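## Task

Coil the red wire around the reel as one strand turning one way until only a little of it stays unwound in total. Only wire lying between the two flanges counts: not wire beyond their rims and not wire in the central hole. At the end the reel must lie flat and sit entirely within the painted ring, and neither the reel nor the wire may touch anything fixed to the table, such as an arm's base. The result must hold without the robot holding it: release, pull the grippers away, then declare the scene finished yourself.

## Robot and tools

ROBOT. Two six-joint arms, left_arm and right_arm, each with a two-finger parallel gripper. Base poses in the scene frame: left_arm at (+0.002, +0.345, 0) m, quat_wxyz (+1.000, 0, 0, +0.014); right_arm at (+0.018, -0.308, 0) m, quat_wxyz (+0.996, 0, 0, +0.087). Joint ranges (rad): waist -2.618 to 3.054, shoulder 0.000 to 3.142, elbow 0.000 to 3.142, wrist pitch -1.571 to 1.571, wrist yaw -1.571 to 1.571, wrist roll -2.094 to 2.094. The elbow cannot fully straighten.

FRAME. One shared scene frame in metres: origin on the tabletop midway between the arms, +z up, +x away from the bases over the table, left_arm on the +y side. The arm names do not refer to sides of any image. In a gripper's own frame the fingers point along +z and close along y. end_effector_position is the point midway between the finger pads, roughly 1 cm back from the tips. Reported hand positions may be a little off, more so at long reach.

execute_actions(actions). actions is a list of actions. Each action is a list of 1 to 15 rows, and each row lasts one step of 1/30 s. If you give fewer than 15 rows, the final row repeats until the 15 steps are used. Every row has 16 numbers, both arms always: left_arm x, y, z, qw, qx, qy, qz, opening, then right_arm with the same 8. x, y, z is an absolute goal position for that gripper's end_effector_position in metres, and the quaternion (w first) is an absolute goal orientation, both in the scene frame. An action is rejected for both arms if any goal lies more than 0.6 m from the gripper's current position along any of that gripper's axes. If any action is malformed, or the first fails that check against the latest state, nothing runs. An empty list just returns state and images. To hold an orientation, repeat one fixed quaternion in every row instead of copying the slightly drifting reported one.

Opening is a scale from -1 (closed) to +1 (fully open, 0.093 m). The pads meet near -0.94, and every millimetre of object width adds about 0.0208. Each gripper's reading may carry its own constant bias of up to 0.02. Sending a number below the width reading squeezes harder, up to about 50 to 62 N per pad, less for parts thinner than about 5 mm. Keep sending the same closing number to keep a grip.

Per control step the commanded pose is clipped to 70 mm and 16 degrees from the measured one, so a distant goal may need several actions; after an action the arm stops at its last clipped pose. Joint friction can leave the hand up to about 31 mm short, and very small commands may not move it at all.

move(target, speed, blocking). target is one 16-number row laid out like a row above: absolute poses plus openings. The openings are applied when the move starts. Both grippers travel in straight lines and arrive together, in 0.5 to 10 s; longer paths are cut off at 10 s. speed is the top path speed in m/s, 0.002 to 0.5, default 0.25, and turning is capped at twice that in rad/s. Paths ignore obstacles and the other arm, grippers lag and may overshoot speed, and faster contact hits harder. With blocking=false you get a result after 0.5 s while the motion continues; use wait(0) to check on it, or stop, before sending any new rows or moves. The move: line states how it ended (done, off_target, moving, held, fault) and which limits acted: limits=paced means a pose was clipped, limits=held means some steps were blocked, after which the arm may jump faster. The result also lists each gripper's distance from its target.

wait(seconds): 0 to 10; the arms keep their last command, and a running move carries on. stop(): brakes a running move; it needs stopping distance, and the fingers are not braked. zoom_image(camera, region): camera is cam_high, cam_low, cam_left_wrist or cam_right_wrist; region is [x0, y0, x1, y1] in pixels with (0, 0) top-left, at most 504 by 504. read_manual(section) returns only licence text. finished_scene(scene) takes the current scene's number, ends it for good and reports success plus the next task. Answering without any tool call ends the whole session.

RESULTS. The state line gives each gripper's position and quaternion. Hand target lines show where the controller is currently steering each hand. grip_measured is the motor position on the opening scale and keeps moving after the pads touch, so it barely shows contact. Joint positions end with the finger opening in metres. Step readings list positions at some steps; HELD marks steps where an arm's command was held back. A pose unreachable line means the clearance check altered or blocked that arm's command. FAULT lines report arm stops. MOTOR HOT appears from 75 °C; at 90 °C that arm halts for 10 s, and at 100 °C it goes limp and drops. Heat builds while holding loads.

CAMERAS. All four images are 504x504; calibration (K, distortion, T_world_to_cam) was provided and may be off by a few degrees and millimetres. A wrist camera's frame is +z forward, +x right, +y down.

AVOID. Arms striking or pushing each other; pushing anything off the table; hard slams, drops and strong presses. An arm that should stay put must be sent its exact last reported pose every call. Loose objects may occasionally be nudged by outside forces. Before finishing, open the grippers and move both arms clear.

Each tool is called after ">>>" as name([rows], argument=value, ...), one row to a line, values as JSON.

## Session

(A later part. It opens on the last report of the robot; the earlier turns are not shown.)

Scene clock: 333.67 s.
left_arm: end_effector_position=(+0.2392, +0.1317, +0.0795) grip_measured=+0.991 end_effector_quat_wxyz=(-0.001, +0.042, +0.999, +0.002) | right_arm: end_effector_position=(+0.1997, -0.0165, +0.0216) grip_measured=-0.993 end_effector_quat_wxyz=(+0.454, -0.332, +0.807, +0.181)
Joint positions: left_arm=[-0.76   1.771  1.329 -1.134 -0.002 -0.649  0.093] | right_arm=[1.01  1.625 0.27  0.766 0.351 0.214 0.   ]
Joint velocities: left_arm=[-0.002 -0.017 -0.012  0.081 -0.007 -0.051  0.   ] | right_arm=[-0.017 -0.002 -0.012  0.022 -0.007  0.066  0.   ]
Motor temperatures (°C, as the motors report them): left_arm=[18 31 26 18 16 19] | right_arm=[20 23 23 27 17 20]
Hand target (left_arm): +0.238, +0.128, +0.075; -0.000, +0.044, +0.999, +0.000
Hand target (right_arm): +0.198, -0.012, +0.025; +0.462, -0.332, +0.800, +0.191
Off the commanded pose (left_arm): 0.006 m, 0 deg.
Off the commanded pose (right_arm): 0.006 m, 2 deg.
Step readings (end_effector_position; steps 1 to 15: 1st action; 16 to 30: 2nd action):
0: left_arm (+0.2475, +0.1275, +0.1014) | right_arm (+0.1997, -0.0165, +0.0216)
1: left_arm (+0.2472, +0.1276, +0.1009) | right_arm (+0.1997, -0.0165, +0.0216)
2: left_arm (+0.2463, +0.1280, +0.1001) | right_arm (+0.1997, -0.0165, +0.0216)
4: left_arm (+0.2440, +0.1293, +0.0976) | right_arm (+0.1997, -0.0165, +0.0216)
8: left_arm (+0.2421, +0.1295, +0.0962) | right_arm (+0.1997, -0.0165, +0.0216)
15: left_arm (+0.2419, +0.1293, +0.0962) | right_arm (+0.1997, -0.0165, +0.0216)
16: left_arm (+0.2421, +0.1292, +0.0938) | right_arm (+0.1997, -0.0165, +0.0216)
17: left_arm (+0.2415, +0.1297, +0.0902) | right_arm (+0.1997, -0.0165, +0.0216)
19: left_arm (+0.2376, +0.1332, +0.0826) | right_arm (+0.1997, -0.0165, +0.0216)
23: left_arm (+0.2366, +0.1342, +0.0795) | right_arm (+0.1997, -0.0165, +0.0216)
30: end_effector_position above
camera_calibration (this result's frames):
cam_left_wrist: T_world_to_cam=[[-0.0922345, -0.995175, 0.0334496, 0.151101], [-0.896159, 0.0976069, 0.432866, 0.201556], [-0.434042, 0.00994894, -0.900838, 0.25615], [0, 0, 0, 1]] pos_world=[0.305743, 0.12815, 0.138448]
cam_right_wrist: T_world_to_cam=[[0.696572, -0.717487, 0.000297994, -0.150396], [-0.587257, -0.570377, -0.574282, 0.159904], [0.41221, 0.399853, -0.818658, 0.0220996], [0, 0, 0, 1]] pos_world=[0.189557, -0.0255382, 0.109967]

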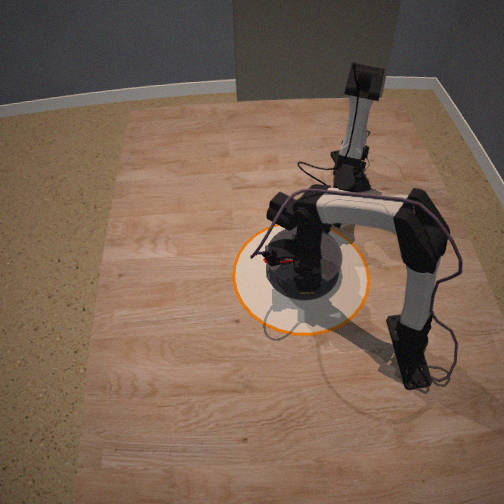

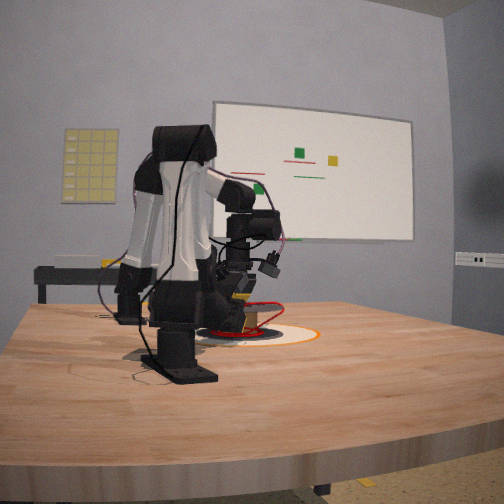

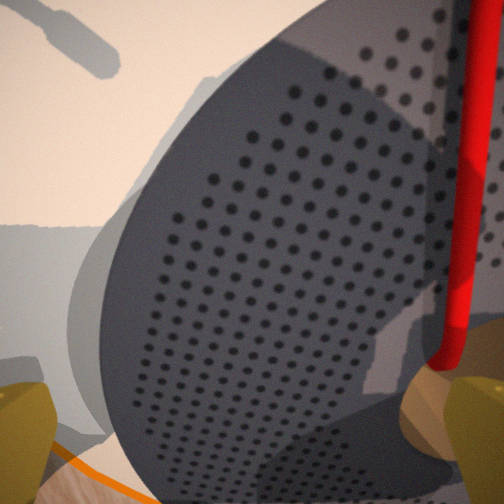

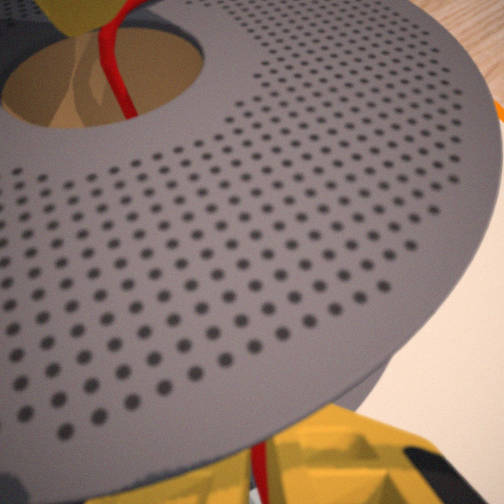

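>>> execute_actions([
  [[0.2270,0.130,0.075,0,-0.0436,0.999,0,1,0.198,-0.012,0.025,0.462,-0.3314,0.8001,0.1913,-1]],
  [[0.2270,0.130,0.052,0,-0.0436,0.999,0,1,0.198,-0.012,0.025,0.462,-0.3314,0.8001,0.1913,-1]],
  [[0.2270,0.130,0.056,0,-0.0436,0.999,0,0.3,0.198,-0.012,0.025,0.462,-0.3314,0.8001,0.1913,-0.88]],
])

Scene clock: 336.00 s.
left_arm: end_effector_position=(+0.2268, +0.1330, +0.0550) grip_measured=+0.445 end_effector_quat_wxyz=(-0.004, -0.043, +0.999, +0.005) | right_arm: end_effector_position=(+0.2004, -0.0148, +0.0244) grip_measured=-0.881 end_effector_quat_wxyz=(+0.459, -0.329, +0.804, +0.185)
Joint positions: left_arm=[-0.783  1.765  1.223 -1.042 -0.001 -0.843  0.067] | right_arm=[1.01  1.625 0.27  0.78  0.351 0.214 0.003]
Joint velocities: left_arm=[ 0.002 -0.007 -0.017  0.066  0.022 -0.037  0.001] | right_arm=[-0.012 -0.007 -0.022 -0.022 -0.007 -0.022 -0.001]
Motor temperatures (°C, as the motors report them): left_arm=[18 31 26 18 16 19] | right_arm=[20 23 23 27 17 20]
Hand target (left_arm): +0.227, +0.130, +0.056; -0.000, -0.044, +0.999, +0.000
Hand target (right_arm): +0.198, -0.012, +0.025; +0.462, -0.331, +0.800, +0.191
Off the commanded pose (left_arm): 0.003 m, 1 deg.
Off the commanded pose (right_arm): 0.004 m, 1 deg.
Step readings (end_effector_position; steps 1 to 15: 1st action; 16 to 30: 2nd action; 31 to 45: 3rd action):
0: left_arm (+0.2398, +0.1312, +0.0795) | right_arm (+0.1997, -0.0165, +0.0216)
1: left_arm (+0.2390, +0.1311, +0.0785) | right_arm (+0.1997, -0.0165, +0.0216)
2: left_arm (+0.2370, +0.1315, +0.0769) | right_arm (+0.1997, -0.0165, +0.0216)
4: left_arm (+0.2317, +0.1325, +0.0733) | right_arm (+0.1997, -0.0165, +0.0216)
8: left_arm (+0.2280, +0.1330, +0.0709) | right_arm (+0.1997, -0.0165, +0.0216)
15: left_arm (+0.2280, +0.1330, +0.0709) | right_arm (+0.1998, -0.0163, +0.0218)
16: left_arm (+0.2282, +0.1328, +0.0685) | right_arm (+0.1998, -0.0163, +0.0219)
17: left_arm (+0.2277, +0.1332, +0.0650) | right_arm (+0.1999, -0.0162, +0.0221)
19: left_arm (+0.2243, +0.1364, +0.0580) | right_arm (+0.2000, -0.0159, +0.0225)
23: left_arm (+0.2244, +0.1360, +0.0551) | right_arm (+0.2001, -0.0157, +0.0229)
30: left_arm (+0.2267, +0.1335, +0.0550) | right_arm (+0.2001, -0.0157, +0.0229)
31: left_arm (+0.2267, +0.1335, +0.0550) | right_arm (+0.2001, -0.0156, +0.0230)
32: left_arm (+0.2268, +0.1330, +0.0550) | right_arm (+0.2002, -0.0153, +0.0235)
34: left_arm (+0.2268, +0.1330, +0.0550) | right_arm (+0.2004, -0.0148, +0.0244)
38: left_arm (+0.2268, +0.1330, +0.0550) | right_arm (+0.2004, -0.0148, +0.0244)
45: end_effector_position above
camera_calibration (this result's frames):
cam_left_wrist: T_world_to_cam=[[0.0778048, -0.996601, 0.0270824, 0.113985], [-0.896842, -0.0581, 0.438518, 0.221467], [-0.435454, -0.0584074, -0.898314, 0.23797], [0, 0, 0, 1]] pos_world=[0.293377, 0.140364, 0.113568]
cam_right_wrist: T_world_to_cam=[[0.696726, -0.717319, -0.00503851, -0.149572], [-0.583925, -0.563053, -0.58481, 0.162524], [0.416659, 0.410395, -0.811155, 0.0224741], [0, 0, 0, 1]] pos_world=[0.189749, -0.0250046, 0.112522]

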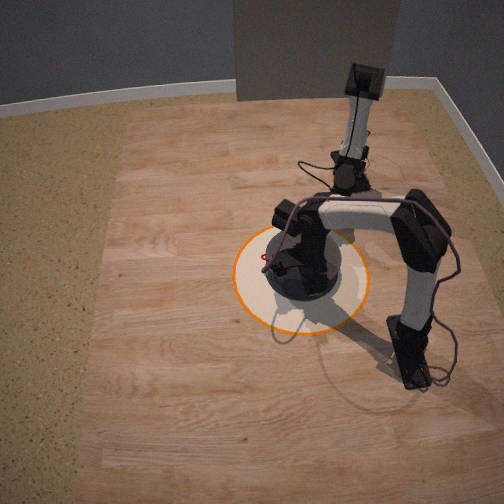

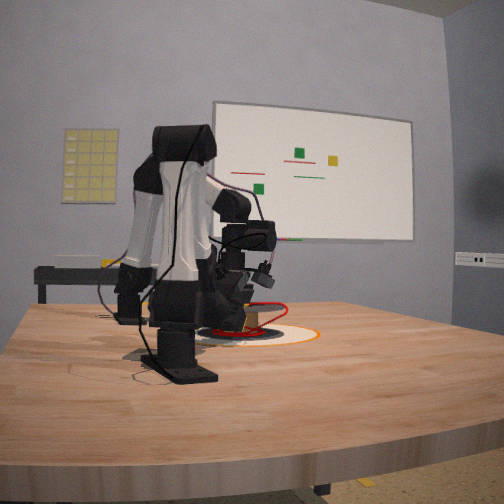

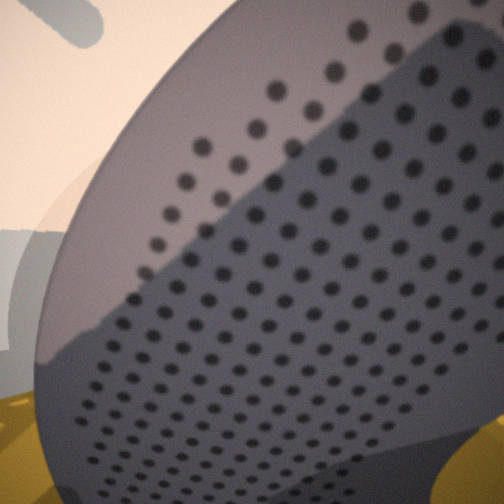

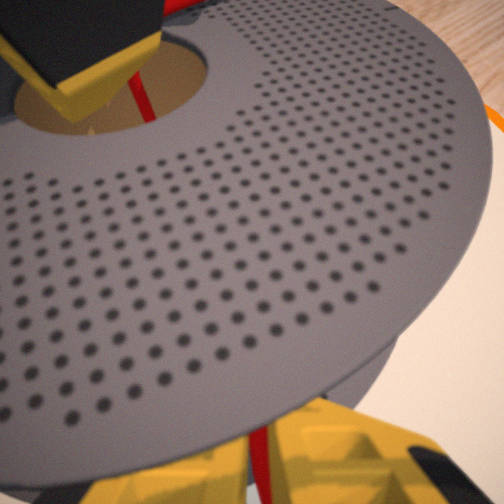

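>>> execute_actions([
  [[0.2058,0.130,0.060,0,-0.2164,0.9763,0,0.3,0.198,-0.012,0.025,0.462,-0.3314,0.8001,0.1913,-0.88]],
  [[0.1925,0.121,0.060,0,-0.342,0.9397,0,0.3,0.198,-0.012,0.025,0.462,-0.3314,0.8001,0.1913,-0.88]],
])

Scene clock: 337.47 s.
left_arm: end_effector_position=(+0.1905, +0.1238, +0.0574) grip_measured=+0.445 end_effector_quat_wxyz=(-0.010, -0.324, +0.946, +0.014) | right_arm: end_effector_position=(+0.2031, -0.0171, +0.0249) grip_measured=-0.881 end_effector_quat_wxyz=(+0.464, -0.324, +0.805, +0.177)
Joint positions: left_arm=[-0.887  1.713  1.17  -1.061  0.009 -1.52   0.067] | right_arm=[1.01  1.625 0.27  0.779 0.372 0.214 0.003]
Joint velocities: left_arm=[-0.002 -0.007 -0.027 -0.022  0.007 -0.212  0.001] | right_arm=[ 0.002 -0.002  0.017 -0.037 -0.081 -0.051  0.001]
Motor temperatures (°C, as the motors report them): left_arm=[18 31 26 18 16 19] | right_arm=[20 23 23 27 17 20]
Hand target (left_arm): +0.192, +0.121, +0.060; -0.001, -0.342, +0.940, +0.000
Hand target (right_arm): +0.198, -0.012, +0.025; +0.462, -0.331, +0.800, +0.191
Off the commanded pose (left_arm): 0.004 m, 3 deg.
Off the commanded pose (right_arm): 0.007 m, 2 deg.
Step readings (end_effector_position; steps 1 to 15: 1st action; 16 to 30: 2nd action):
0: left_arm (+0.2268, +0.1330, +0.0550) | right_arm (+0.2004, -0.0148, +0.0244)
1: left_arm (+0.2250, +0.1328, +0.0548) | right_arm (+0.2004, -0.0148, +0.0244)
2: left_arm (+0.2217, +0.1328, +0.0548) | right_arm (+0.2005, -0.0147, +0.0247)
4: left_arm (+0.2140, +0.1331, +0.0553) | right_arm (+0.2010, -0.0153, +0.0245)
8: left_arm (+0.2066, +0.1334, +0.0565) | right_arm (+0.2018, -0.0160, +0.0246)
15: left_arm (+0.2050, +0.1320, +0.0565) | right_arm (+0.2021, -0.0162, +0.0248)
16: left_arm (+0.2037, +0.1308, +0.0565) | right_arm (+0.2022, -0.0160, +0.0251)
17: left_arm (+0.2018, +0.1289, +0.0565) | right_arm (+0.2022, -0.0158, +0.0254)
19: left_arm (+0.1967, +0.1266, +0.0566) | right_arm (+0.2028, -0.0170, +0.0246)
23: left_arm (+0.1914, +0.1253, +0.0575) | right_arm (+0.2033, -0.0179, +0.0243)
30: end_effector_position above
camera_calibration (this result's frames):
cam_left_wrist: T_world_to_cam=[[0.60597, -0.79547, 0.00523799, -0.0166799], [-0.71544, -0.542103, 0.44076, 0.212476], [-0.347772, -0.270835, -0.89761, 0.233343], [0, 0, 0, 1]] pos_world=[0.243272, 0.165113, 0.115887]
cam_right_wrist: T_world_to_cam=[[0.683756, -0.729687, 0.00588325, -0.150968], [-0.587802, -0.555544, -0.588099, 0.164081], [0.432396, 0.398658, -0.808768, 0.0193067], [0, 0, 0, 1]] pos_world=[0.191325, -0.0267019, 0.112999]

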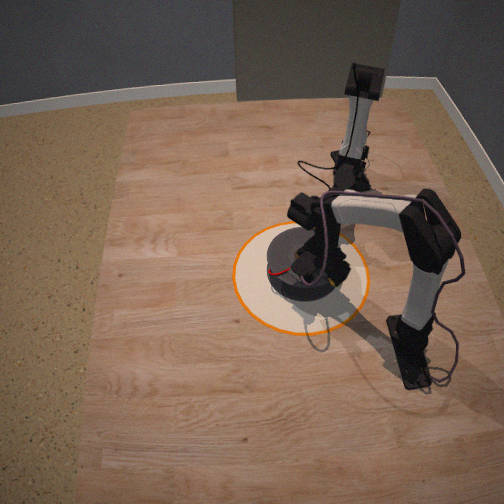

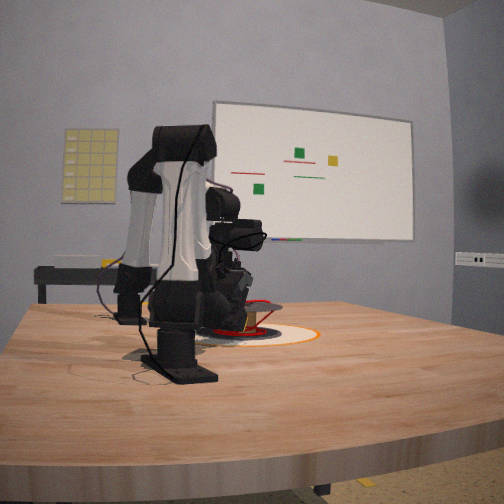

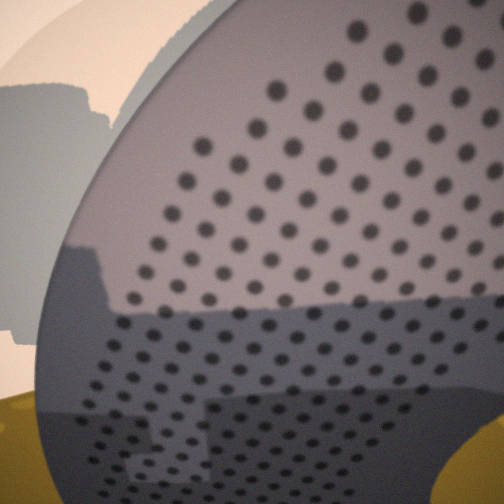

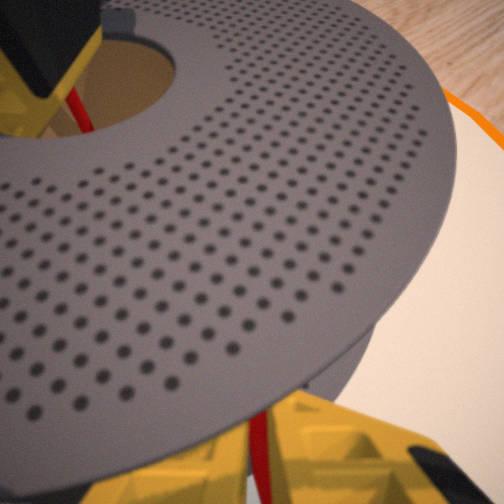

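>>> execute_actions([
  [[0.1925,0.121,0.060,0,-0.342,0.9397,0,0.3,0.200,-0.016,0.025,0.462,-0.3314,0.8001,0.1913,-0.7]],
  [[0.1925,0.121,0.060,0,-0.342,0.9397,0,0.3,0.180,-0.040,0.032,0.462,-0.3314,0.8001,0.1913,-0.7]],
  [[0.1925,0.121,0.060,0,-0.342,0.9397,0,0.3,0.170,-0.075,0.045,0.40,-0.45,0.76,0.25,-0.7]],
])

Scene clock: 339.53 s.
left_arm: end_effector_position=(+0.1908, +0.1234, +0.0574) grip_measured=+0.445 end_effector_quat_wxyz=(-0.010, -0.341, +0.940, +0.013) | right_arm: end_effector_position=(+0.1756, -0.0776, +0.0498) grip_measured=-0.703 end_effector_quat_wxyz=(+0.431, -0.418, +0.760, +0.249)
Joint positions: left_arm=[-0.887  1.713  1.17  -1.059  0.009 -1.556  0.067] | right_arm=[ 0.738  1.007  0.056  0.419 -0.099 -0.036  0.011]
Joint velocities: left_arm=[-0.012  0.007  0.012  0.066  0.051  0.037 -0.001] | right_arm=[-0.066 -0.002  0.188 -0.549 -0.403 -0.168 -0.001]
Motor temperatures (°C, as the motors report them): left_arm=[18 31 25 18 16 19] | right_arm=[20 23 23 27 17 20]
Hand target (left_arm): +0.192, +0.121, +0.060; -0.000, -0.342, +0.940, +0.000
Hand target (right_arm): +0.168, -0.075, +0.046; +0.403, -0.443, +0.759, +0.257
Off the commanded pose (left_arm): 0.004 m, 2 deg.
Off the commanded pose (right_arm): 0.008 m, 5 deg.
Step readings (end_effector_position; steps 1 to 15: 1st action; 16 to 30: 2nd action; 31 to 45: 3rd action):
0: left_arm (+0.1905, +0.1237, +0.0574) | right_arm (+0.2028, -0.0160, +0.0259)
1: left_arm (+0.1905, +0.1237, +0.0574) | right_arm (+0.2027, -0.0158, +0.0259)
2: left_arm (+0.1905, +0.1237, +0.0574) | right_arm (+0.2026, -0.0157, +0.0259)
4: left_arm (+0.1905, +0.1237, +0.0574) | right_arm (+0.2024, -0.0156, +0.0258)
8: left_arm (+0.1905, +0.1237, +0.0574) | right_arm (+0.2021, -0.0154, +0.0258)
15: left_arm (+0.1905, +0.1237, +0.0574) | right_arm (+0.2017, -0.0150, +0.0256)
16: left_arm (+0.1906, +0.1236, +0.0574) | right_arm (+0.1998, -0.0173, +0.0264)
17: left_arm (+0.1907, +0.1235, +0.0574) | right_arm (+0.1953, -0.0220, +0.0284)
19: left_arm (+0.1908, +0.1234, +0.0574) | right_arm (+0.1877, -0.0300, +0.0317)
23: left_arm (+0.1908, +0.1234, +0.0574) | right_arm (+0.1843, -0.0327, +0.0369)
30: left_arm (+0.1908, +0.1234, +0.0574) | right_arm (+0.1840, -0.0339, +0.0361)
31: left_arm (+0.1908, +0.1234, +0.0574) | right_arm (+0.1825, -0.0369, +0.0374)
32: left_arm (+0.1908, +0.1234, +0.0574) | right_arm (+0.1839, -0.0472, +0.0422)
34: left_arm (+0.1908, +0.1234, +0.0574) | right_arm (+0.1883, -0.0664, +0.0506)
38: left_arm (+0.1908, +0.1234, +0.0574) | right_arm (+0.1885, -0.0748, +0.0611)
45: end_effector_position above
camera_calibration (this result's frames):
cam_left_wrist: T_world_to_cam=[[0.634365, -0.773, 0.0071573, -0.0255342], [-0.696294, -0.567345, 0.439652, 0.212039], [-0.33579, -0.283883, -0.89814, 0.232692], [0, 0, 0, 1]] pos_world=[0.241975, 0.166619, 0.11595]
cam_right_wrist: T_world_to_cam=[[0.847383, -0.530197, -0.028864, -0.187937], [-0.442351, -0.674825, -0.590709, 0.0942941], [0.293714, 0.513324, -0.806369, 0.108529], [0, 0, 0, 1]] pos_world=[0.169089, -0.0917219, 0.13779]

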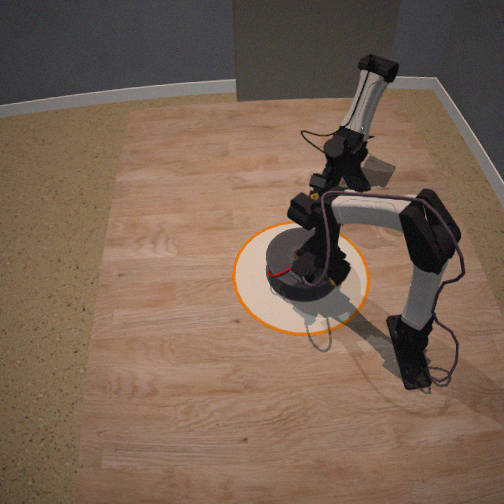

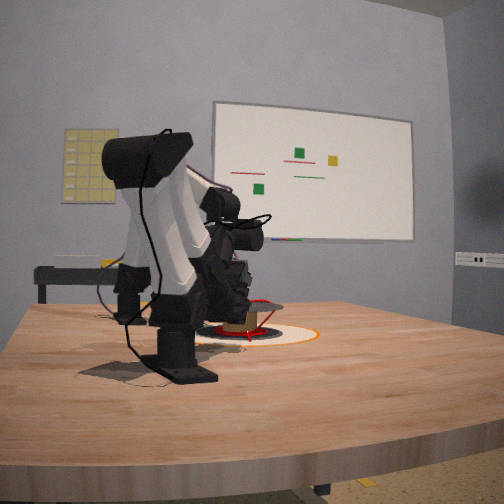

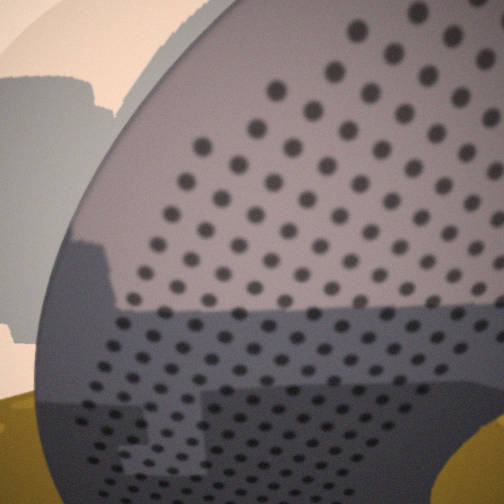

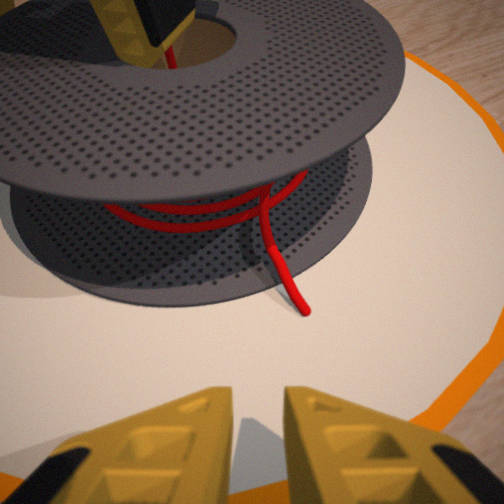

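>>> zoom_image(camera="cam_right_wrist", region=[80, 130, 380, 340])

Region (80, 130, 380, 340) of cam_right_wrist's 504x504 image, scaled by 1.680, with more detail than that image has; it fills the top 353 rows of this view, and the rest is white.

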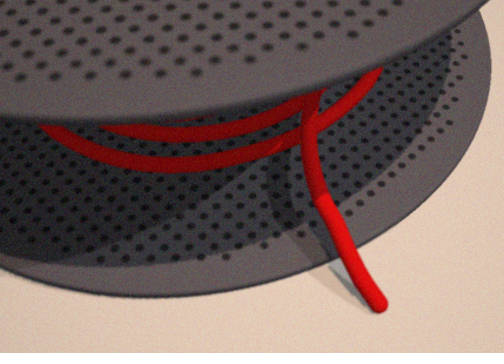

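>>> execute_actions([
  [[0.2078,0.1313,0.060,0,-0.1736,0.9848,0,0.3,0.16,-0.10,0.07,0.40,-0.45,0.76,0.25,-0.3]],
  [[0.2287,0.135,0.060,0,0,1,0,0.3,0.15,-0.13,0.10,0.40,-0.45,0.76,0.25,-0.3]],
  [[0.2499,0.1313,0.060,0,0.1736,0.9848,0,0.3,0.16,-0.14,0.12,0.366,-0.4532,0.7849,0.2113,-0.3]],
  [[0.2686,0.1205,0.060,0,0.342,0.9397,0,0.3,0.16,-0.14,0.12,0.366,-0.4532,0.7849,0.2113,-0.3]],
  [[0.2827,0.104,0.060,0,0.5,0.866,0,0.3,0.16,-0.14,0.12,0.366,-0.4532,0.7849,0.2113,-0.3]],
  [[0.290,0.084,0.060,0,0.6428,0.766,0,0.3,0.16,-0.14,0.12,0.366,-0.4532,0.7849,0.2113,-0.3]],
])

Scene clock: 353.60 s.
left_arm: end_effector_position=(+0.2911, +0.0854, +0.0570) grip_measured=+0.444 end_effector_quat_wxyz=(+0.007, +0.634, +0.774, +0.005) | right_arm: end_effector_position=(+0.1596, -0.1390, +0.1214) grip_measured=-0.303 end_effector_quat_wxyz=(+0.376, -0.453, +0.780, +0.212)
Joint positions: left_arm=[-0.764  2.033  1.592 -1.116 -0.011  0.636  0.067] | right_arm=[ 0.466  0.498  0.402 -0.622 -0.309 -0.272  0.031]
Joint velocities: left_arm=[ 0.007  0.002  0.002 -0.139  0.007  0.139 -0.   ] | right_arm=[-0.012 -0.007 -0.002 -0.037 -0.007  0.007  0.   ]
Motor temperatures (°C, as the motors report them): left_arm=[18 32 25 19 16 19] | right_arm=[20 23 24 27 17 20]
Hand target (left_arm): +0.290, +0.084, +0.060; +0.000, +0.643, +0.766, +0.000
Hand target (right_arm): +0.160, -0.140, +0.120; +0.366, -0.453, +0.785, +0.212
Off the commanded pose (left_arm): 0.004 m, 2 deg.
Off the commanded pose (right_arm): 0.002 m, 1 deg.
Step readings (end_effector_position; steps 1 to 15: 1st action; 16 to 30: 2nd action; 31 to 45: 3rd action; 46 to 60: 4th action; 61 to 75: 5th action; 76 to 90: 6th action):
0: left_arm (+0.1908, +0.1234, +0.0574) | right_arm (+0.1648, -0.0784, +0.0396)
1: left_arm (+0.1920, +0.1243, +0.0574) | right_arm (+0.1648, -0.0800, +0.0420)
2: left_arm (+0.1938, +0.1259, +0.0574) | right_arm (+0.1663, -0.0828, +0.0488)
4: left_arm (+0.1987, +0.1299, +0.0574) | right_arm (+0.1702, -0.0852, +0.0673)
8: left_arm (+0.2026, +0.1332, +0.0574) | right_arm (+0.1694, -0.0897, +0.0805)
15: left_arm (+0.2026, +0.1332, +0.0574) | right_arm (+0.1621, -0.0973, +0.0672)
16: left_arm (+0.2043, +0.1339, +0.0574) | right_arm (+0.1612, -0.0998, +0.0674)
17: left_arm (+0.2075, +0.1349, +0.0576) | right_arm (+0.1624, -0.1036, +0.0711)
19: left_arm (+0.2150, +0.1378, +0.0571) | right_arm (+0.1664, -0.1082, +0.0861)
23: left_arm (+0.2206, +0.1408, +0.0570) | right_arm (+0.1673, -0.1143, +0.1076)
30: left_arm (+0.2210, +0.1406, +0.0570) | right_arm (+0.1573, -0.1245, +0.0969)
31: left_arm (+0.2229, +0.1403, +0.0576) | right_arm (+0.1561, -0.1272, +0.0970)
32: left_arm (+0.2268, +0.1390, +0.0581) | right_arm (+0.1569, -0.1296, +0.1004)
34: left_arm (+0.2365, +0.1360, +0.0573) | right_arm (+0.1625, -0.1301, +0.1174)
38: left_arm (+0.2441, +0.1349, +0.0568) | right_arm (+0.1667, -0.1320, +0.1337)
45: left_arm (+0.2446, +0.1348, +0.0567) | right_arm (+0.1614, -0.1376, +0.1240)
46: left_arm (+0.2462, +0.1340, +0.0573) | right_arm (+0.1611, -0.1379, +0.1235)
47: left_arm (+0.2498, +0.1315, +0.0579) | right_arm (+0.1607, -0.1381, +0.1230)
49: left_arm (+0.2581, +0.1253, +0.0572) | right_arm (+0.1603, -0.1385, +0.1223)
53: left_arm (+0.2644, +0.1218, +0.0568) | right_arm (+0.1598, -0.1388, +0.1217)
60: left_arm (+0.2658, +0.1220, +0.0568) | right_arm (+0.1596, -0.1390, +0.1214)
61: left_arm (+0.2671, +0.1210, +0.0572) | right_arm (+0.1596, -0.1390, +0.1214)
62: left_arm (+0.2703, +0.1185, +0.0578) | right_arm (+0.1596, -0.1390, +0.1214)
64: left_arm (+0.2780, +0.1119, +0.0571) | right_arm (+0.1596, -0.1390, +0.1214)
68: left_arm (+0.2831, +0.1068, +0.0567) | right_arm (+0.1596, -0.1390, +0.1214)
75: left_arm (+0.2829, +0.1069, +0.0567) | right_arm (+0.1596, -0.1390, +0.1214)
76: left_arm (+0.2838, +0.1054, +0.0572) | right_arm (+0.1596, -0.1390, +0.1214)
77: left_arm (+0.2859, +0.1020, +0.0579) | right_arm (+0.1596, -0.1390, +0.1214)
79: left_arm (+0.2898, +0.0930, +0.0573) | right_arm (+0.1596, -0.1390, +0.1214)
83: left_arm (+0.2912, +0.0854, +0.0571) | right_arm (+0.1596, -0.1390, +0.1214)
90: end_effector_position above
camera_calibration (this result's frames):
cam_left_wrist: T_world_to_cam=[[-0.98194, -0.188096, 0.0203276, 0.301374], [-0.161527, 0.889445, 0.427547, -0.0188641], [-0.0985002, 0.416542, -0.903765, 0.126603], [0, 0, 0, 1]] pos_world=[0.305354, 0.0207304, 0.116358]
cam_right_wrist: T_world_to_cam=[[0.863795, -0.503843, 0.000361932, -0.207381], [-0.44608, -0.765099, -0.464366, 0.060831], [0.234244, 0.400955, -0.885643, 0.206011], [0, 0, 0, 1]] pos_world=[0.158014, -0.140547, 0.210775]

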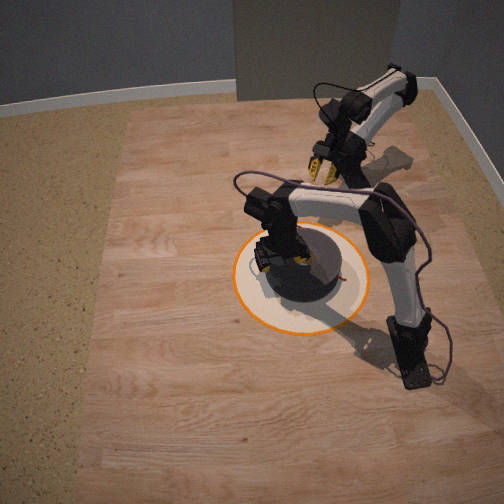

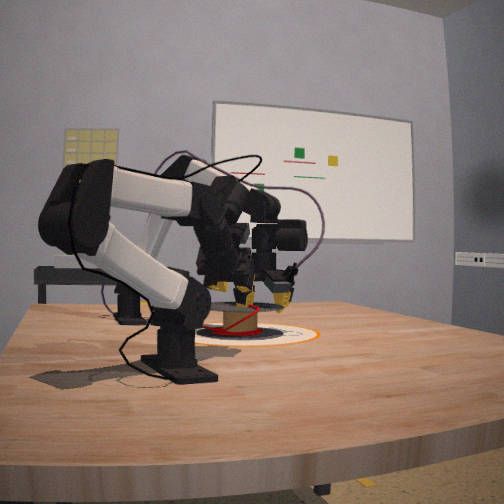

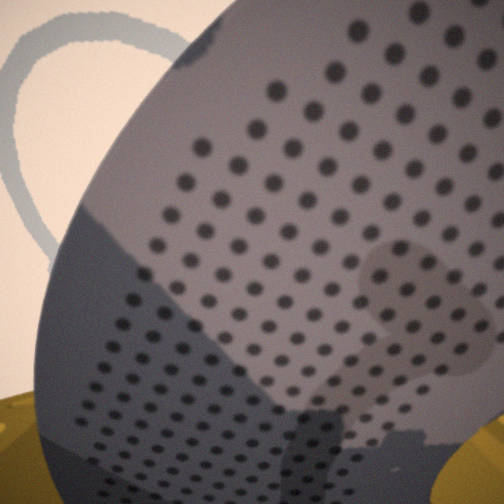

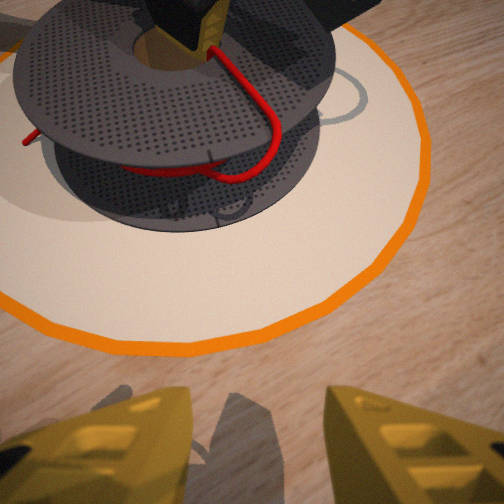

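>>> execute_actions([
  [[0.290,0.084,0.062,0,0.6428,0.766,0,1,0.16,-0.14,0.12,0.366,-0.4532,0.7849,0.2113,-0.3]],
  [[0.290,0.084,0.11,0,0.6428,0.766,0,1,0.19,-0.11,0.13,0.32,-0.55,0.72,0.24,-0.3]],
  [[0.30,0.13,0.14,0,0.5,0.866,0,1,0.22,-0.07,0.13,0.2706,-0.6533,0.6533,0.2706,-0.3]],
  [[0.30,0.19,0.15,0,0.342,0.9397,0,1,0.24,-0.04,0.12,0.2706,-0.6533,0.6533,0.2706,-0.3]],
])

Scene clock: 362.53 s.
left_arm: end_effector_position=(+0.3072, +0.1892, +0.1490) grip_measured=+0.991 end_effector_quat_wxyz=(+0.005, +0.345, +0.939, -0.001) | right_arm: end_effector_position=(+0.2325, -0.0472, +0.1128) grip_measured=-0.303 end_effector_quat_wxyz=(+0.257, -0.651, +0.659, +0.275)
Joint positions: left_arm=[-0.499  1.834  1.685 -1.412  0.     0.234  0.093] | right_arm=[ 0.409  1.442  0.896 -0.55  -0.636 -0.819  0.031]
Joint velocities: left_arm=[-0.022 -0.002 -0.012 -0.037  0.081 -0.037  0.   ] | right_arm=[ 0.002 -0.002 -0.002  0.037 -0.051  0.007 -0.001]
Motor temperatures (°C, as the motors report them): left_arm=[18 33 26 18 16 19] | right_arm=[20 22 25 27 17 20]
Hand target (left_arm): +0.301, +0.190, +0.150; +0.001, +0.342, +0.940, -0.000
Hand target (right_arm): +0.240, -0.041, +0.120; -0.270, +0.654, -0.653, -0.270
Off the commanded pose (left_arm): 0.007 m, 1 deg.
Off the commanded pose (right_arm): 0.013 m, 2 deg.
Step readings (end_effector_position; steps 1 to 15: 1st action; 16 to 30: 2nd action; 31 to 45: 3rd action; 46 to 60: 4th action):
0: left_arm (+0.2913, +0.0853, +0.0570) | right_arm (+0.1596, -0.1390, +0.1214)
1: left_arm (+0.2911, +0.0855, +0.0573) | right_arm (+0.1596, -0.1390, +0.1214)
2: left_arm (+0.2905, +0.0859, +0.0579) | right_arm (+0.1596, -0.1390, +0.1214)
4: left_arm (+0.2911, +0.0854, +0.0597) | right_arm (+0.1596, -0.1390, +0.1214)
8: left_arm (+0.2914, +0.0851, +0.0606) | right_arm (+0.1596, -0.1390, +0.1214)
15: left_arm (+0.2906, +0.0858, +0.0606) | right_arm (+0.1596, -0.1390, +0.1214)
16: left_arm (+0.2901, +0.0862, +0.0651) | right_arm (+0.1608, -0.1376, +0.1207)
17: left_arm (+0.2906, +0.0858, +0.0717) | right_arm (+0.1671, -0.1353, +0.1200)
19: left_arm (+0.2964, +0.0805, +0.0890) | right_arm (+0.1806, -0.1300, +0.1180)
23: left_arm (+0.3006, +0.0768, +0.1058) | right_arm (+0.1898, -0.1202, +0.1192)
30: left_arm (+0.2935, +0.0832, +0.1058) | right_arm (+0.1869, -0.1133, +0.1246)
31: left_arm (+0.2938, +0.0861, +0.1078) | right_arm (+0.1875, -0.1106, +0.1246)
32: left_arm (+0.2947, +0.0923, +0.1107) | right_arm (+0.1941, -0.1036, +0.1253)
34: left_arm (+0.3020, +0.1095, +0.1207) | right_arm (+0.2119, -0.0890, +0.1245)
38: left_arm (+0.3082, +0.1303, +0.1323) | right_arm (+0.2265, -0.0756, +0.1238)
45: left_arm (+0.3035, +0.1315, +0.1324) | right_arm (+0.2232, -0.0736, +0.1283)
46: left_arm (+0.3034, +0.1351, +0.1325) | right_arm (+0.2234, -0.0710, +0.1273)
47: left_arm (+0.3015, +0.1446, +0.1325) | right_arm (+0.2253, -0.0642, +0.1258)
49: left_arm (+0.3017, +0.1697, +0.1368) | right_arm (+0.2291, -0.0525, +0.1197)
53: left_arm (+0.3083, +0.1911, +0.1479) | right_arm (+0.2311, -0.0481, +0.1120)
60: end_effector_position above
camera_calibration (this result's frames):
cam_left_wrist: T_world_to_cam=[[-0.654645, -0.755099, 0.0355748, 0.339257], [-0.67494, 0.605047, 0.422342, 0.0643888], [-0.340435, 0.252473, -0.905738, 0.273762], [0, 0, 0, 1]] pos_world=[0.358749, 0.148097, 0.208693]
cam_right_wrist: T_world_to_cam=[[0.999344, -0.00618009, -0.0356733, -0.228052], [-0.0184243, -0.935006, -0.354152, 0.0396842], [-0.0311661, 0.354577, -0.934507, 0.209551], [0, 0, 0, 1]] pos_world=[0.235165, -0.0386063, 0.201746]

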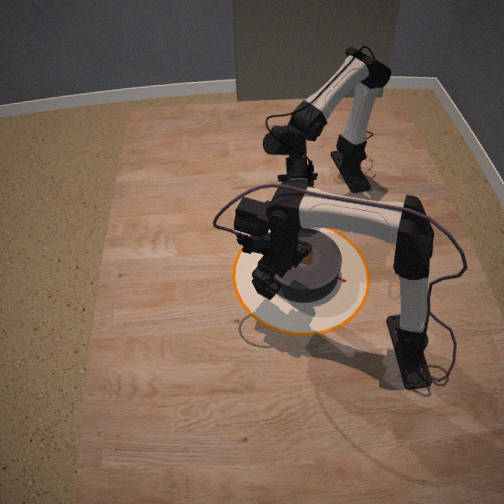

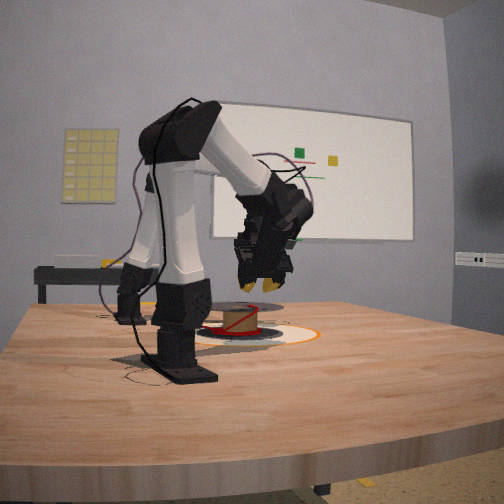

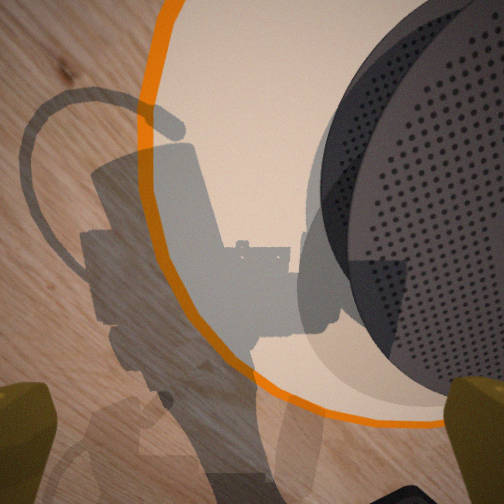

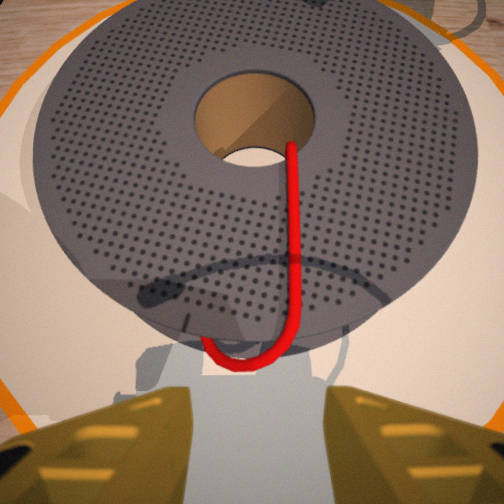

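>>> execute_actions([
  [[0.30,0.22,0.16,0,0.342,0.9397,0,1,0.246,0.0,0.115,0.2706,-0.6533,0.6533,0.2706,-0.3]],
  [[0.29,0.24,0.16,0,0.342,0.9397,0,1,0.246,0.04,0.105,0.2706,-0.6533,0.6533,0.2706,-0.3]],
  [[0.29,0.24,0.16,0,0.342,0.9397,0,1,0.246,0.04,0.095,0.2706,-0.6533,0.6533,0.2706,-0.3]],
])

Scene clock: 365.27 s.
left_arm: end_effector_position=(+0.2944, +0.2369, +0.1571) grip_measured=+0.991 end_effector_quat_wxyz=(-0.002, +0.341, +0.940, -0.001) | right_arm: end_effector_position=(+0.2428, +0.0381, +0.0996) grip_measured=-0.303 end_effector_quat_wxyz=(+0.270, -0.655, +0.650, +0.275)
Joint positions: left_arm=[-0.379  1.728  1.588 -1.434  0.003  0.344  0.093] | right_arm=[ 0.613  1.664  1.025 -0.317 -0.533 -0.619  0.031]
Joint velocities: left_arm=[ 0.007 -0.017 -0.002 -0.007 -0.037 -0.037  0.   ] | right_arm=[ 0.002  0.002 -0.032 -0.081  0.051  0.037  0.001]
Motor temperatures (°C, as the motors report them): left_arm=[18 33 26 18 16 19] | right_arm=[20 23 25 26 17 20]
Hand target (left_arm): +0.290, +0.240, +0.160; -0.000, +0.342, +0.940, +0.000
Hand target (right_arm): +0.246, +0.040, +0.095; -0.270, +0.653, -0.653, -0.270
Off the commanded pose (left_arm): 0.006 m, 0 deg.
Off the commanded pose (right_arm): 0.006 m, 1 deg.
Step readings (end_effector_position; steps 1 to 15: 1st action; 16 to 30: 2nd action; 31 to 45: 3rd action):
0: left_arm (+0.3072, +0.1892, +0.1490) | right_arm (+0.2329, -0.0470, +0.1130)
1: left_arm (+0.3070, +0.1911, +0.1491) | right_arm (+0.2329, -0.0437, +0.1125)
2: left_arm (+0.3062, +0.1960, +0.1493) | right_arm (+0.2327, -0.0346, +0.1126)
4: left_arm (+0.3065, +0.2079, +0.1519) | right_arm (+0.2312, -0.0163, +0.1127)
8: left_arm (+0.3078, +0.2167, +0.1565) | right_arm (+0.2350, -0.0070, +0.1103)
15: left_arm (+0.3074, +0.2169, +0.1566) | right_arm (+0.2382, -0.0064, +0.1105)
16: left_arm (+0.3066, +0.2184, +0.1558) | right_arm (+0.2382, -0.0032, +0.1093)
17: left_arm (+0.3027, +0.2225, +0.1543) | right_arm (+0.2379, +0.0054, +0.1084)
19: left_arm (+0.2956, +0.2319, +0.1538) | right_arm (+0.2340, +0.0231, +0.1048)
23: left_arm (+0.2944, +0.2369, +0.1570) | right_arm (+0.2339, +0.0317, +0.0980)
30: left_arm (+0.2944, +0.2369, +0.1571) | right_arm (+0.2372, +0.0327, +0.0986)
31: left_arm (+0.2944, +0.2369, +0.1571) | right_arm (+0.2378, +0.0332, +0.0988)
32: left_arm (+0.2944, +0.2369, +0.1571) | right_arm (+0.2389, +0.0342, +0.0991)
34: left_arm (+0.2944, +0.2369, +0.1571) | right_arm (+0.2405, +0.0359, +0.0989)
38: left_arm (+0.2944, +0.2369, +0.1571) | right_arm (+0.2419, +0.0372, +0.0987)
45: end_effector_position above
camera_calibration (this result's frames):
cam_left_wrist: T_world_to_cam=[[-0.647521, -0.760934, 0.0411873, 0.365011], [-0.674871, 0.59771, 0.432771, 0.0234845], [-0.353928, 0.252432, -0.900562, 0.267913], [0, 0, 0, 1]] pos_world=[0.347023, 0.196082, 0.216075]
cam_right_wrist: T_world_to_cam=[[0.999931, 0.00250842, -0.0115188, -0.241124], [-0.00195271, -0.928359, -0.37168, 0.112407], [-0.0116259, 0.371676, -0.92829, 0.161239], [0, 0, 0, 1]] pos_world=[0.243201, 0.0450302, 0.188679]

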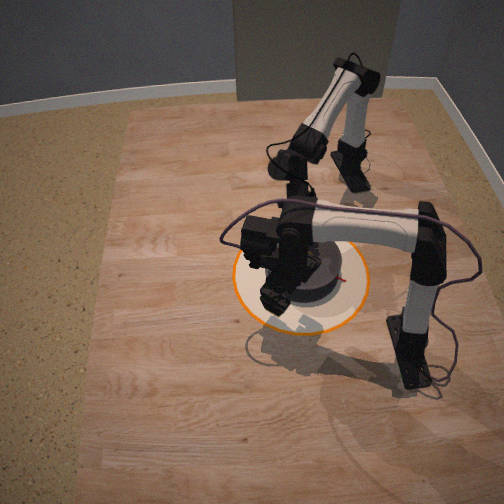

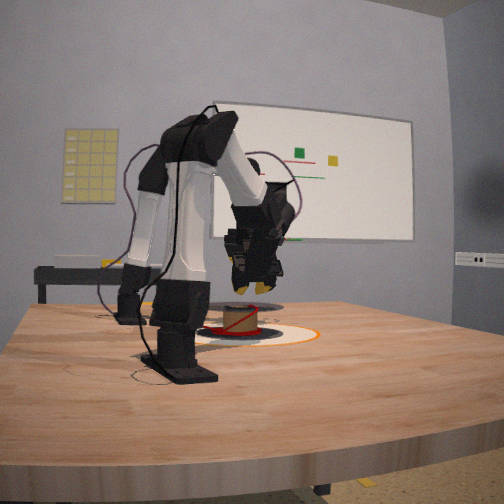

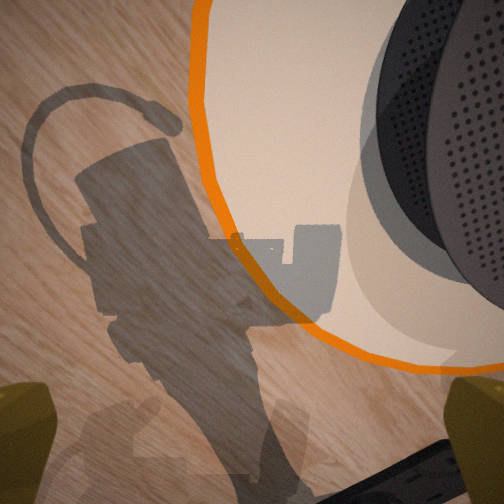

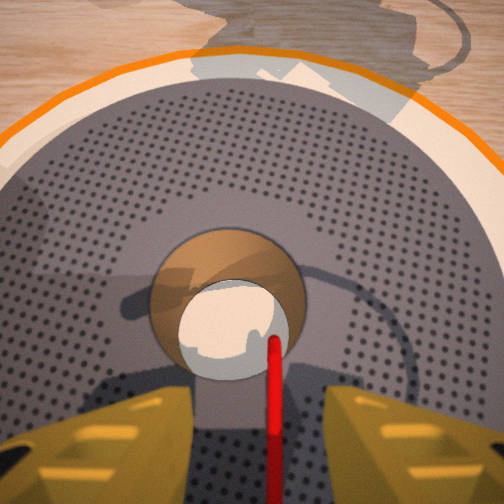

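>>> execute_actions([
  [[0.29,0.24,0.16,0,0.342,0.9397,0,1,0.250,0.044,0.082,0.2706,-0.6533,0.6533,0.2706,-0.3]],
  [[0.29,0.24,0.16,0,0.342,0.9397,0,1,0.250,0.044,0.068,0.2706,-0.6533,0.6533,0.2706,-0.3]],
])

Scene clock: 366.80 s.
left_arm: end_effector_position=(+0.2944, +0.2369, +0.1571) grip_measured=+0.991 end_effector_quat_wxyz=(-0.002, +0.341, +0.940, -0.001) | right_arm: end_effector_position=(+0.2508, +0.0460, +0.0790) grip_measured=-0.303 end_effector_quat_wxyz=(+0.278, -0.655, +0.647, +0.274)
Joint positions: left_arm=[-0.379  1.728  1.588 -1.434  0.003  0.345  0.093] | right_arm=[ 0.613  1.733  1.004 -0.211 -0.532 -0.618  0.031]
Joint velocities: left_arm=[-0.007 -0.007  0.002 -0.007 -0.051  0.022  0.002] | right_arm=[-0.007  0.012 -0.007  0.037 -0.007 -0.051  0.   ]
Motor temperatures (°C, as the motors report them): left_arm=[18 33 26 18 16 19] | right_arm=[20 23 25 26 17 20]
Hand target (left_arm): +0.290, +0.240, +0.160; -0.000, +0.342, +0.940, +0.000
Hand target (right_arm): +0.250, +0.044, +0.068; -0.271, +0.653, -0.653, -0.271
Off the commanded pose (left_arm): 0.006 m, 0 deg.
Off the commanded pose (right_arm): 0.011 m, 1 deg.
Step readings (end_effector_position; steps 1 to 15: 1st action; 16 to 30: 2nd action):
0: left_arm (+0.2944, +0.2369, +0.1571) | right_arm (+0.2429, +0.0383, +0.0997)
1: left_arm (+0.2944, +0.2369, +0.1571) | right_arm (+0.2436, +0.0390, +0.0990)
2: left_arm (+0.2944, +0.2369, +0.1571) | right_arm (+0.2451, +0.0404, +0.0978)
4: left_arm (+0.2944, +0.2369, +0.1571) | right_arm (+0.2465, +0.0419, +0.0927)
8: left_arm (+0.2944, +0.2369, +0.1571) | right_arm (+0.2473, +0.0425, +0.0871)
15: left_arm (+0.2944, +0.2369, +0.1571) | right_arm (+0.2485, +0.0437, +0.0882)
16: left_arm (+0.2944, +0.2369, +0.1571) | right_arm (+0.2490, +0.0442, +0.0878)
17: left_arm (+0.2944, +0.2369, +0.1571) | right_arm (+0.2497, +0.0448, +0.0871)
19: left_arm (+0.2944, +0.2369, +0.1571) | right_arm (+0.2499, +0.0450, +0.0832)
23: left_arm (+0.2944, +0.2369, +0.1571) | right_arm (+0.2495, +0.0447, +0.0778)
30: end_effector_position above
camera_calibration (this result's frames):
cam_left_wrist: T_world_to_cam=[[-0.647811, -0.760687, 0.0411881, 0.365038], [-0.674643, 0.597968, 0.43277, 0.0233565], [-0.353832, 0.252566, -0.900563, 0.267853], [0, 0, 0, 1]] pos_world=[0.347008, 0.196062, 0.216075]
cam_right_wrist: T_world_to_cam=[[0.999998, 0.00185911, 0.000257933, -0.250341], [0.00181663, -0.924149, -0.382029, 0.111786], [-0.000471865, 0.382029, -0.92415, 0.135681], [0, 0, 0, 1]] pos_world=[0.250201, 0.051938, 0.168159]

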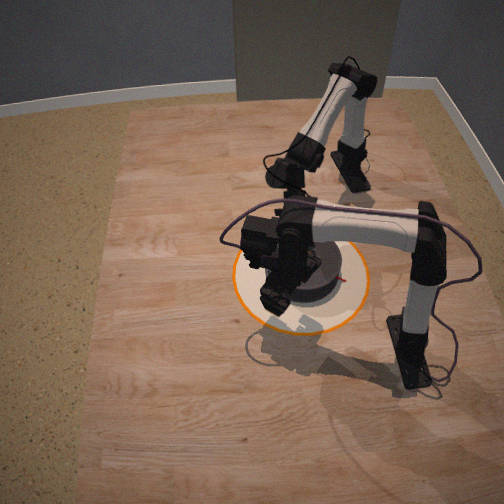

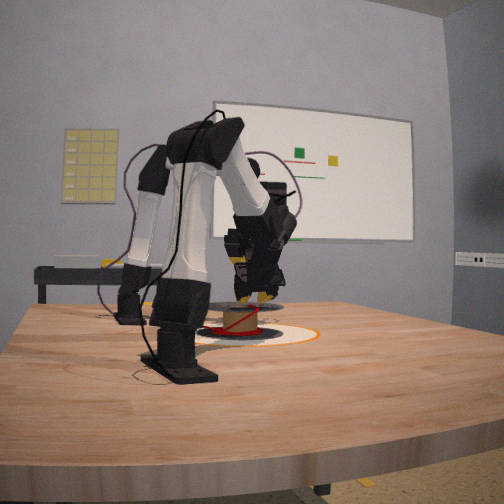

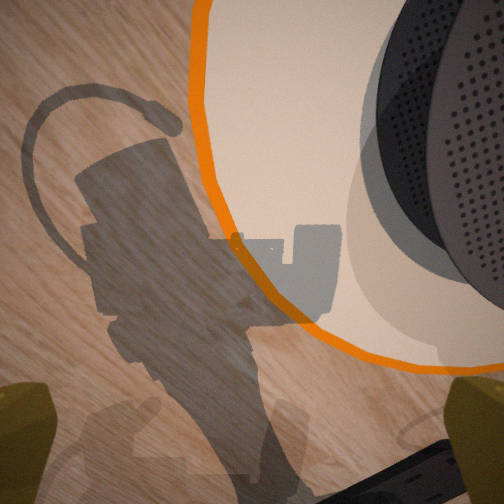

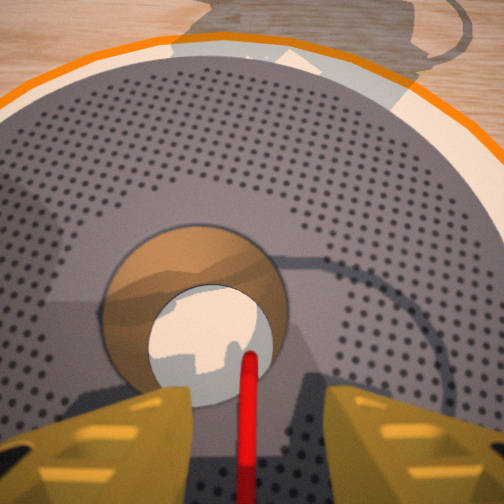

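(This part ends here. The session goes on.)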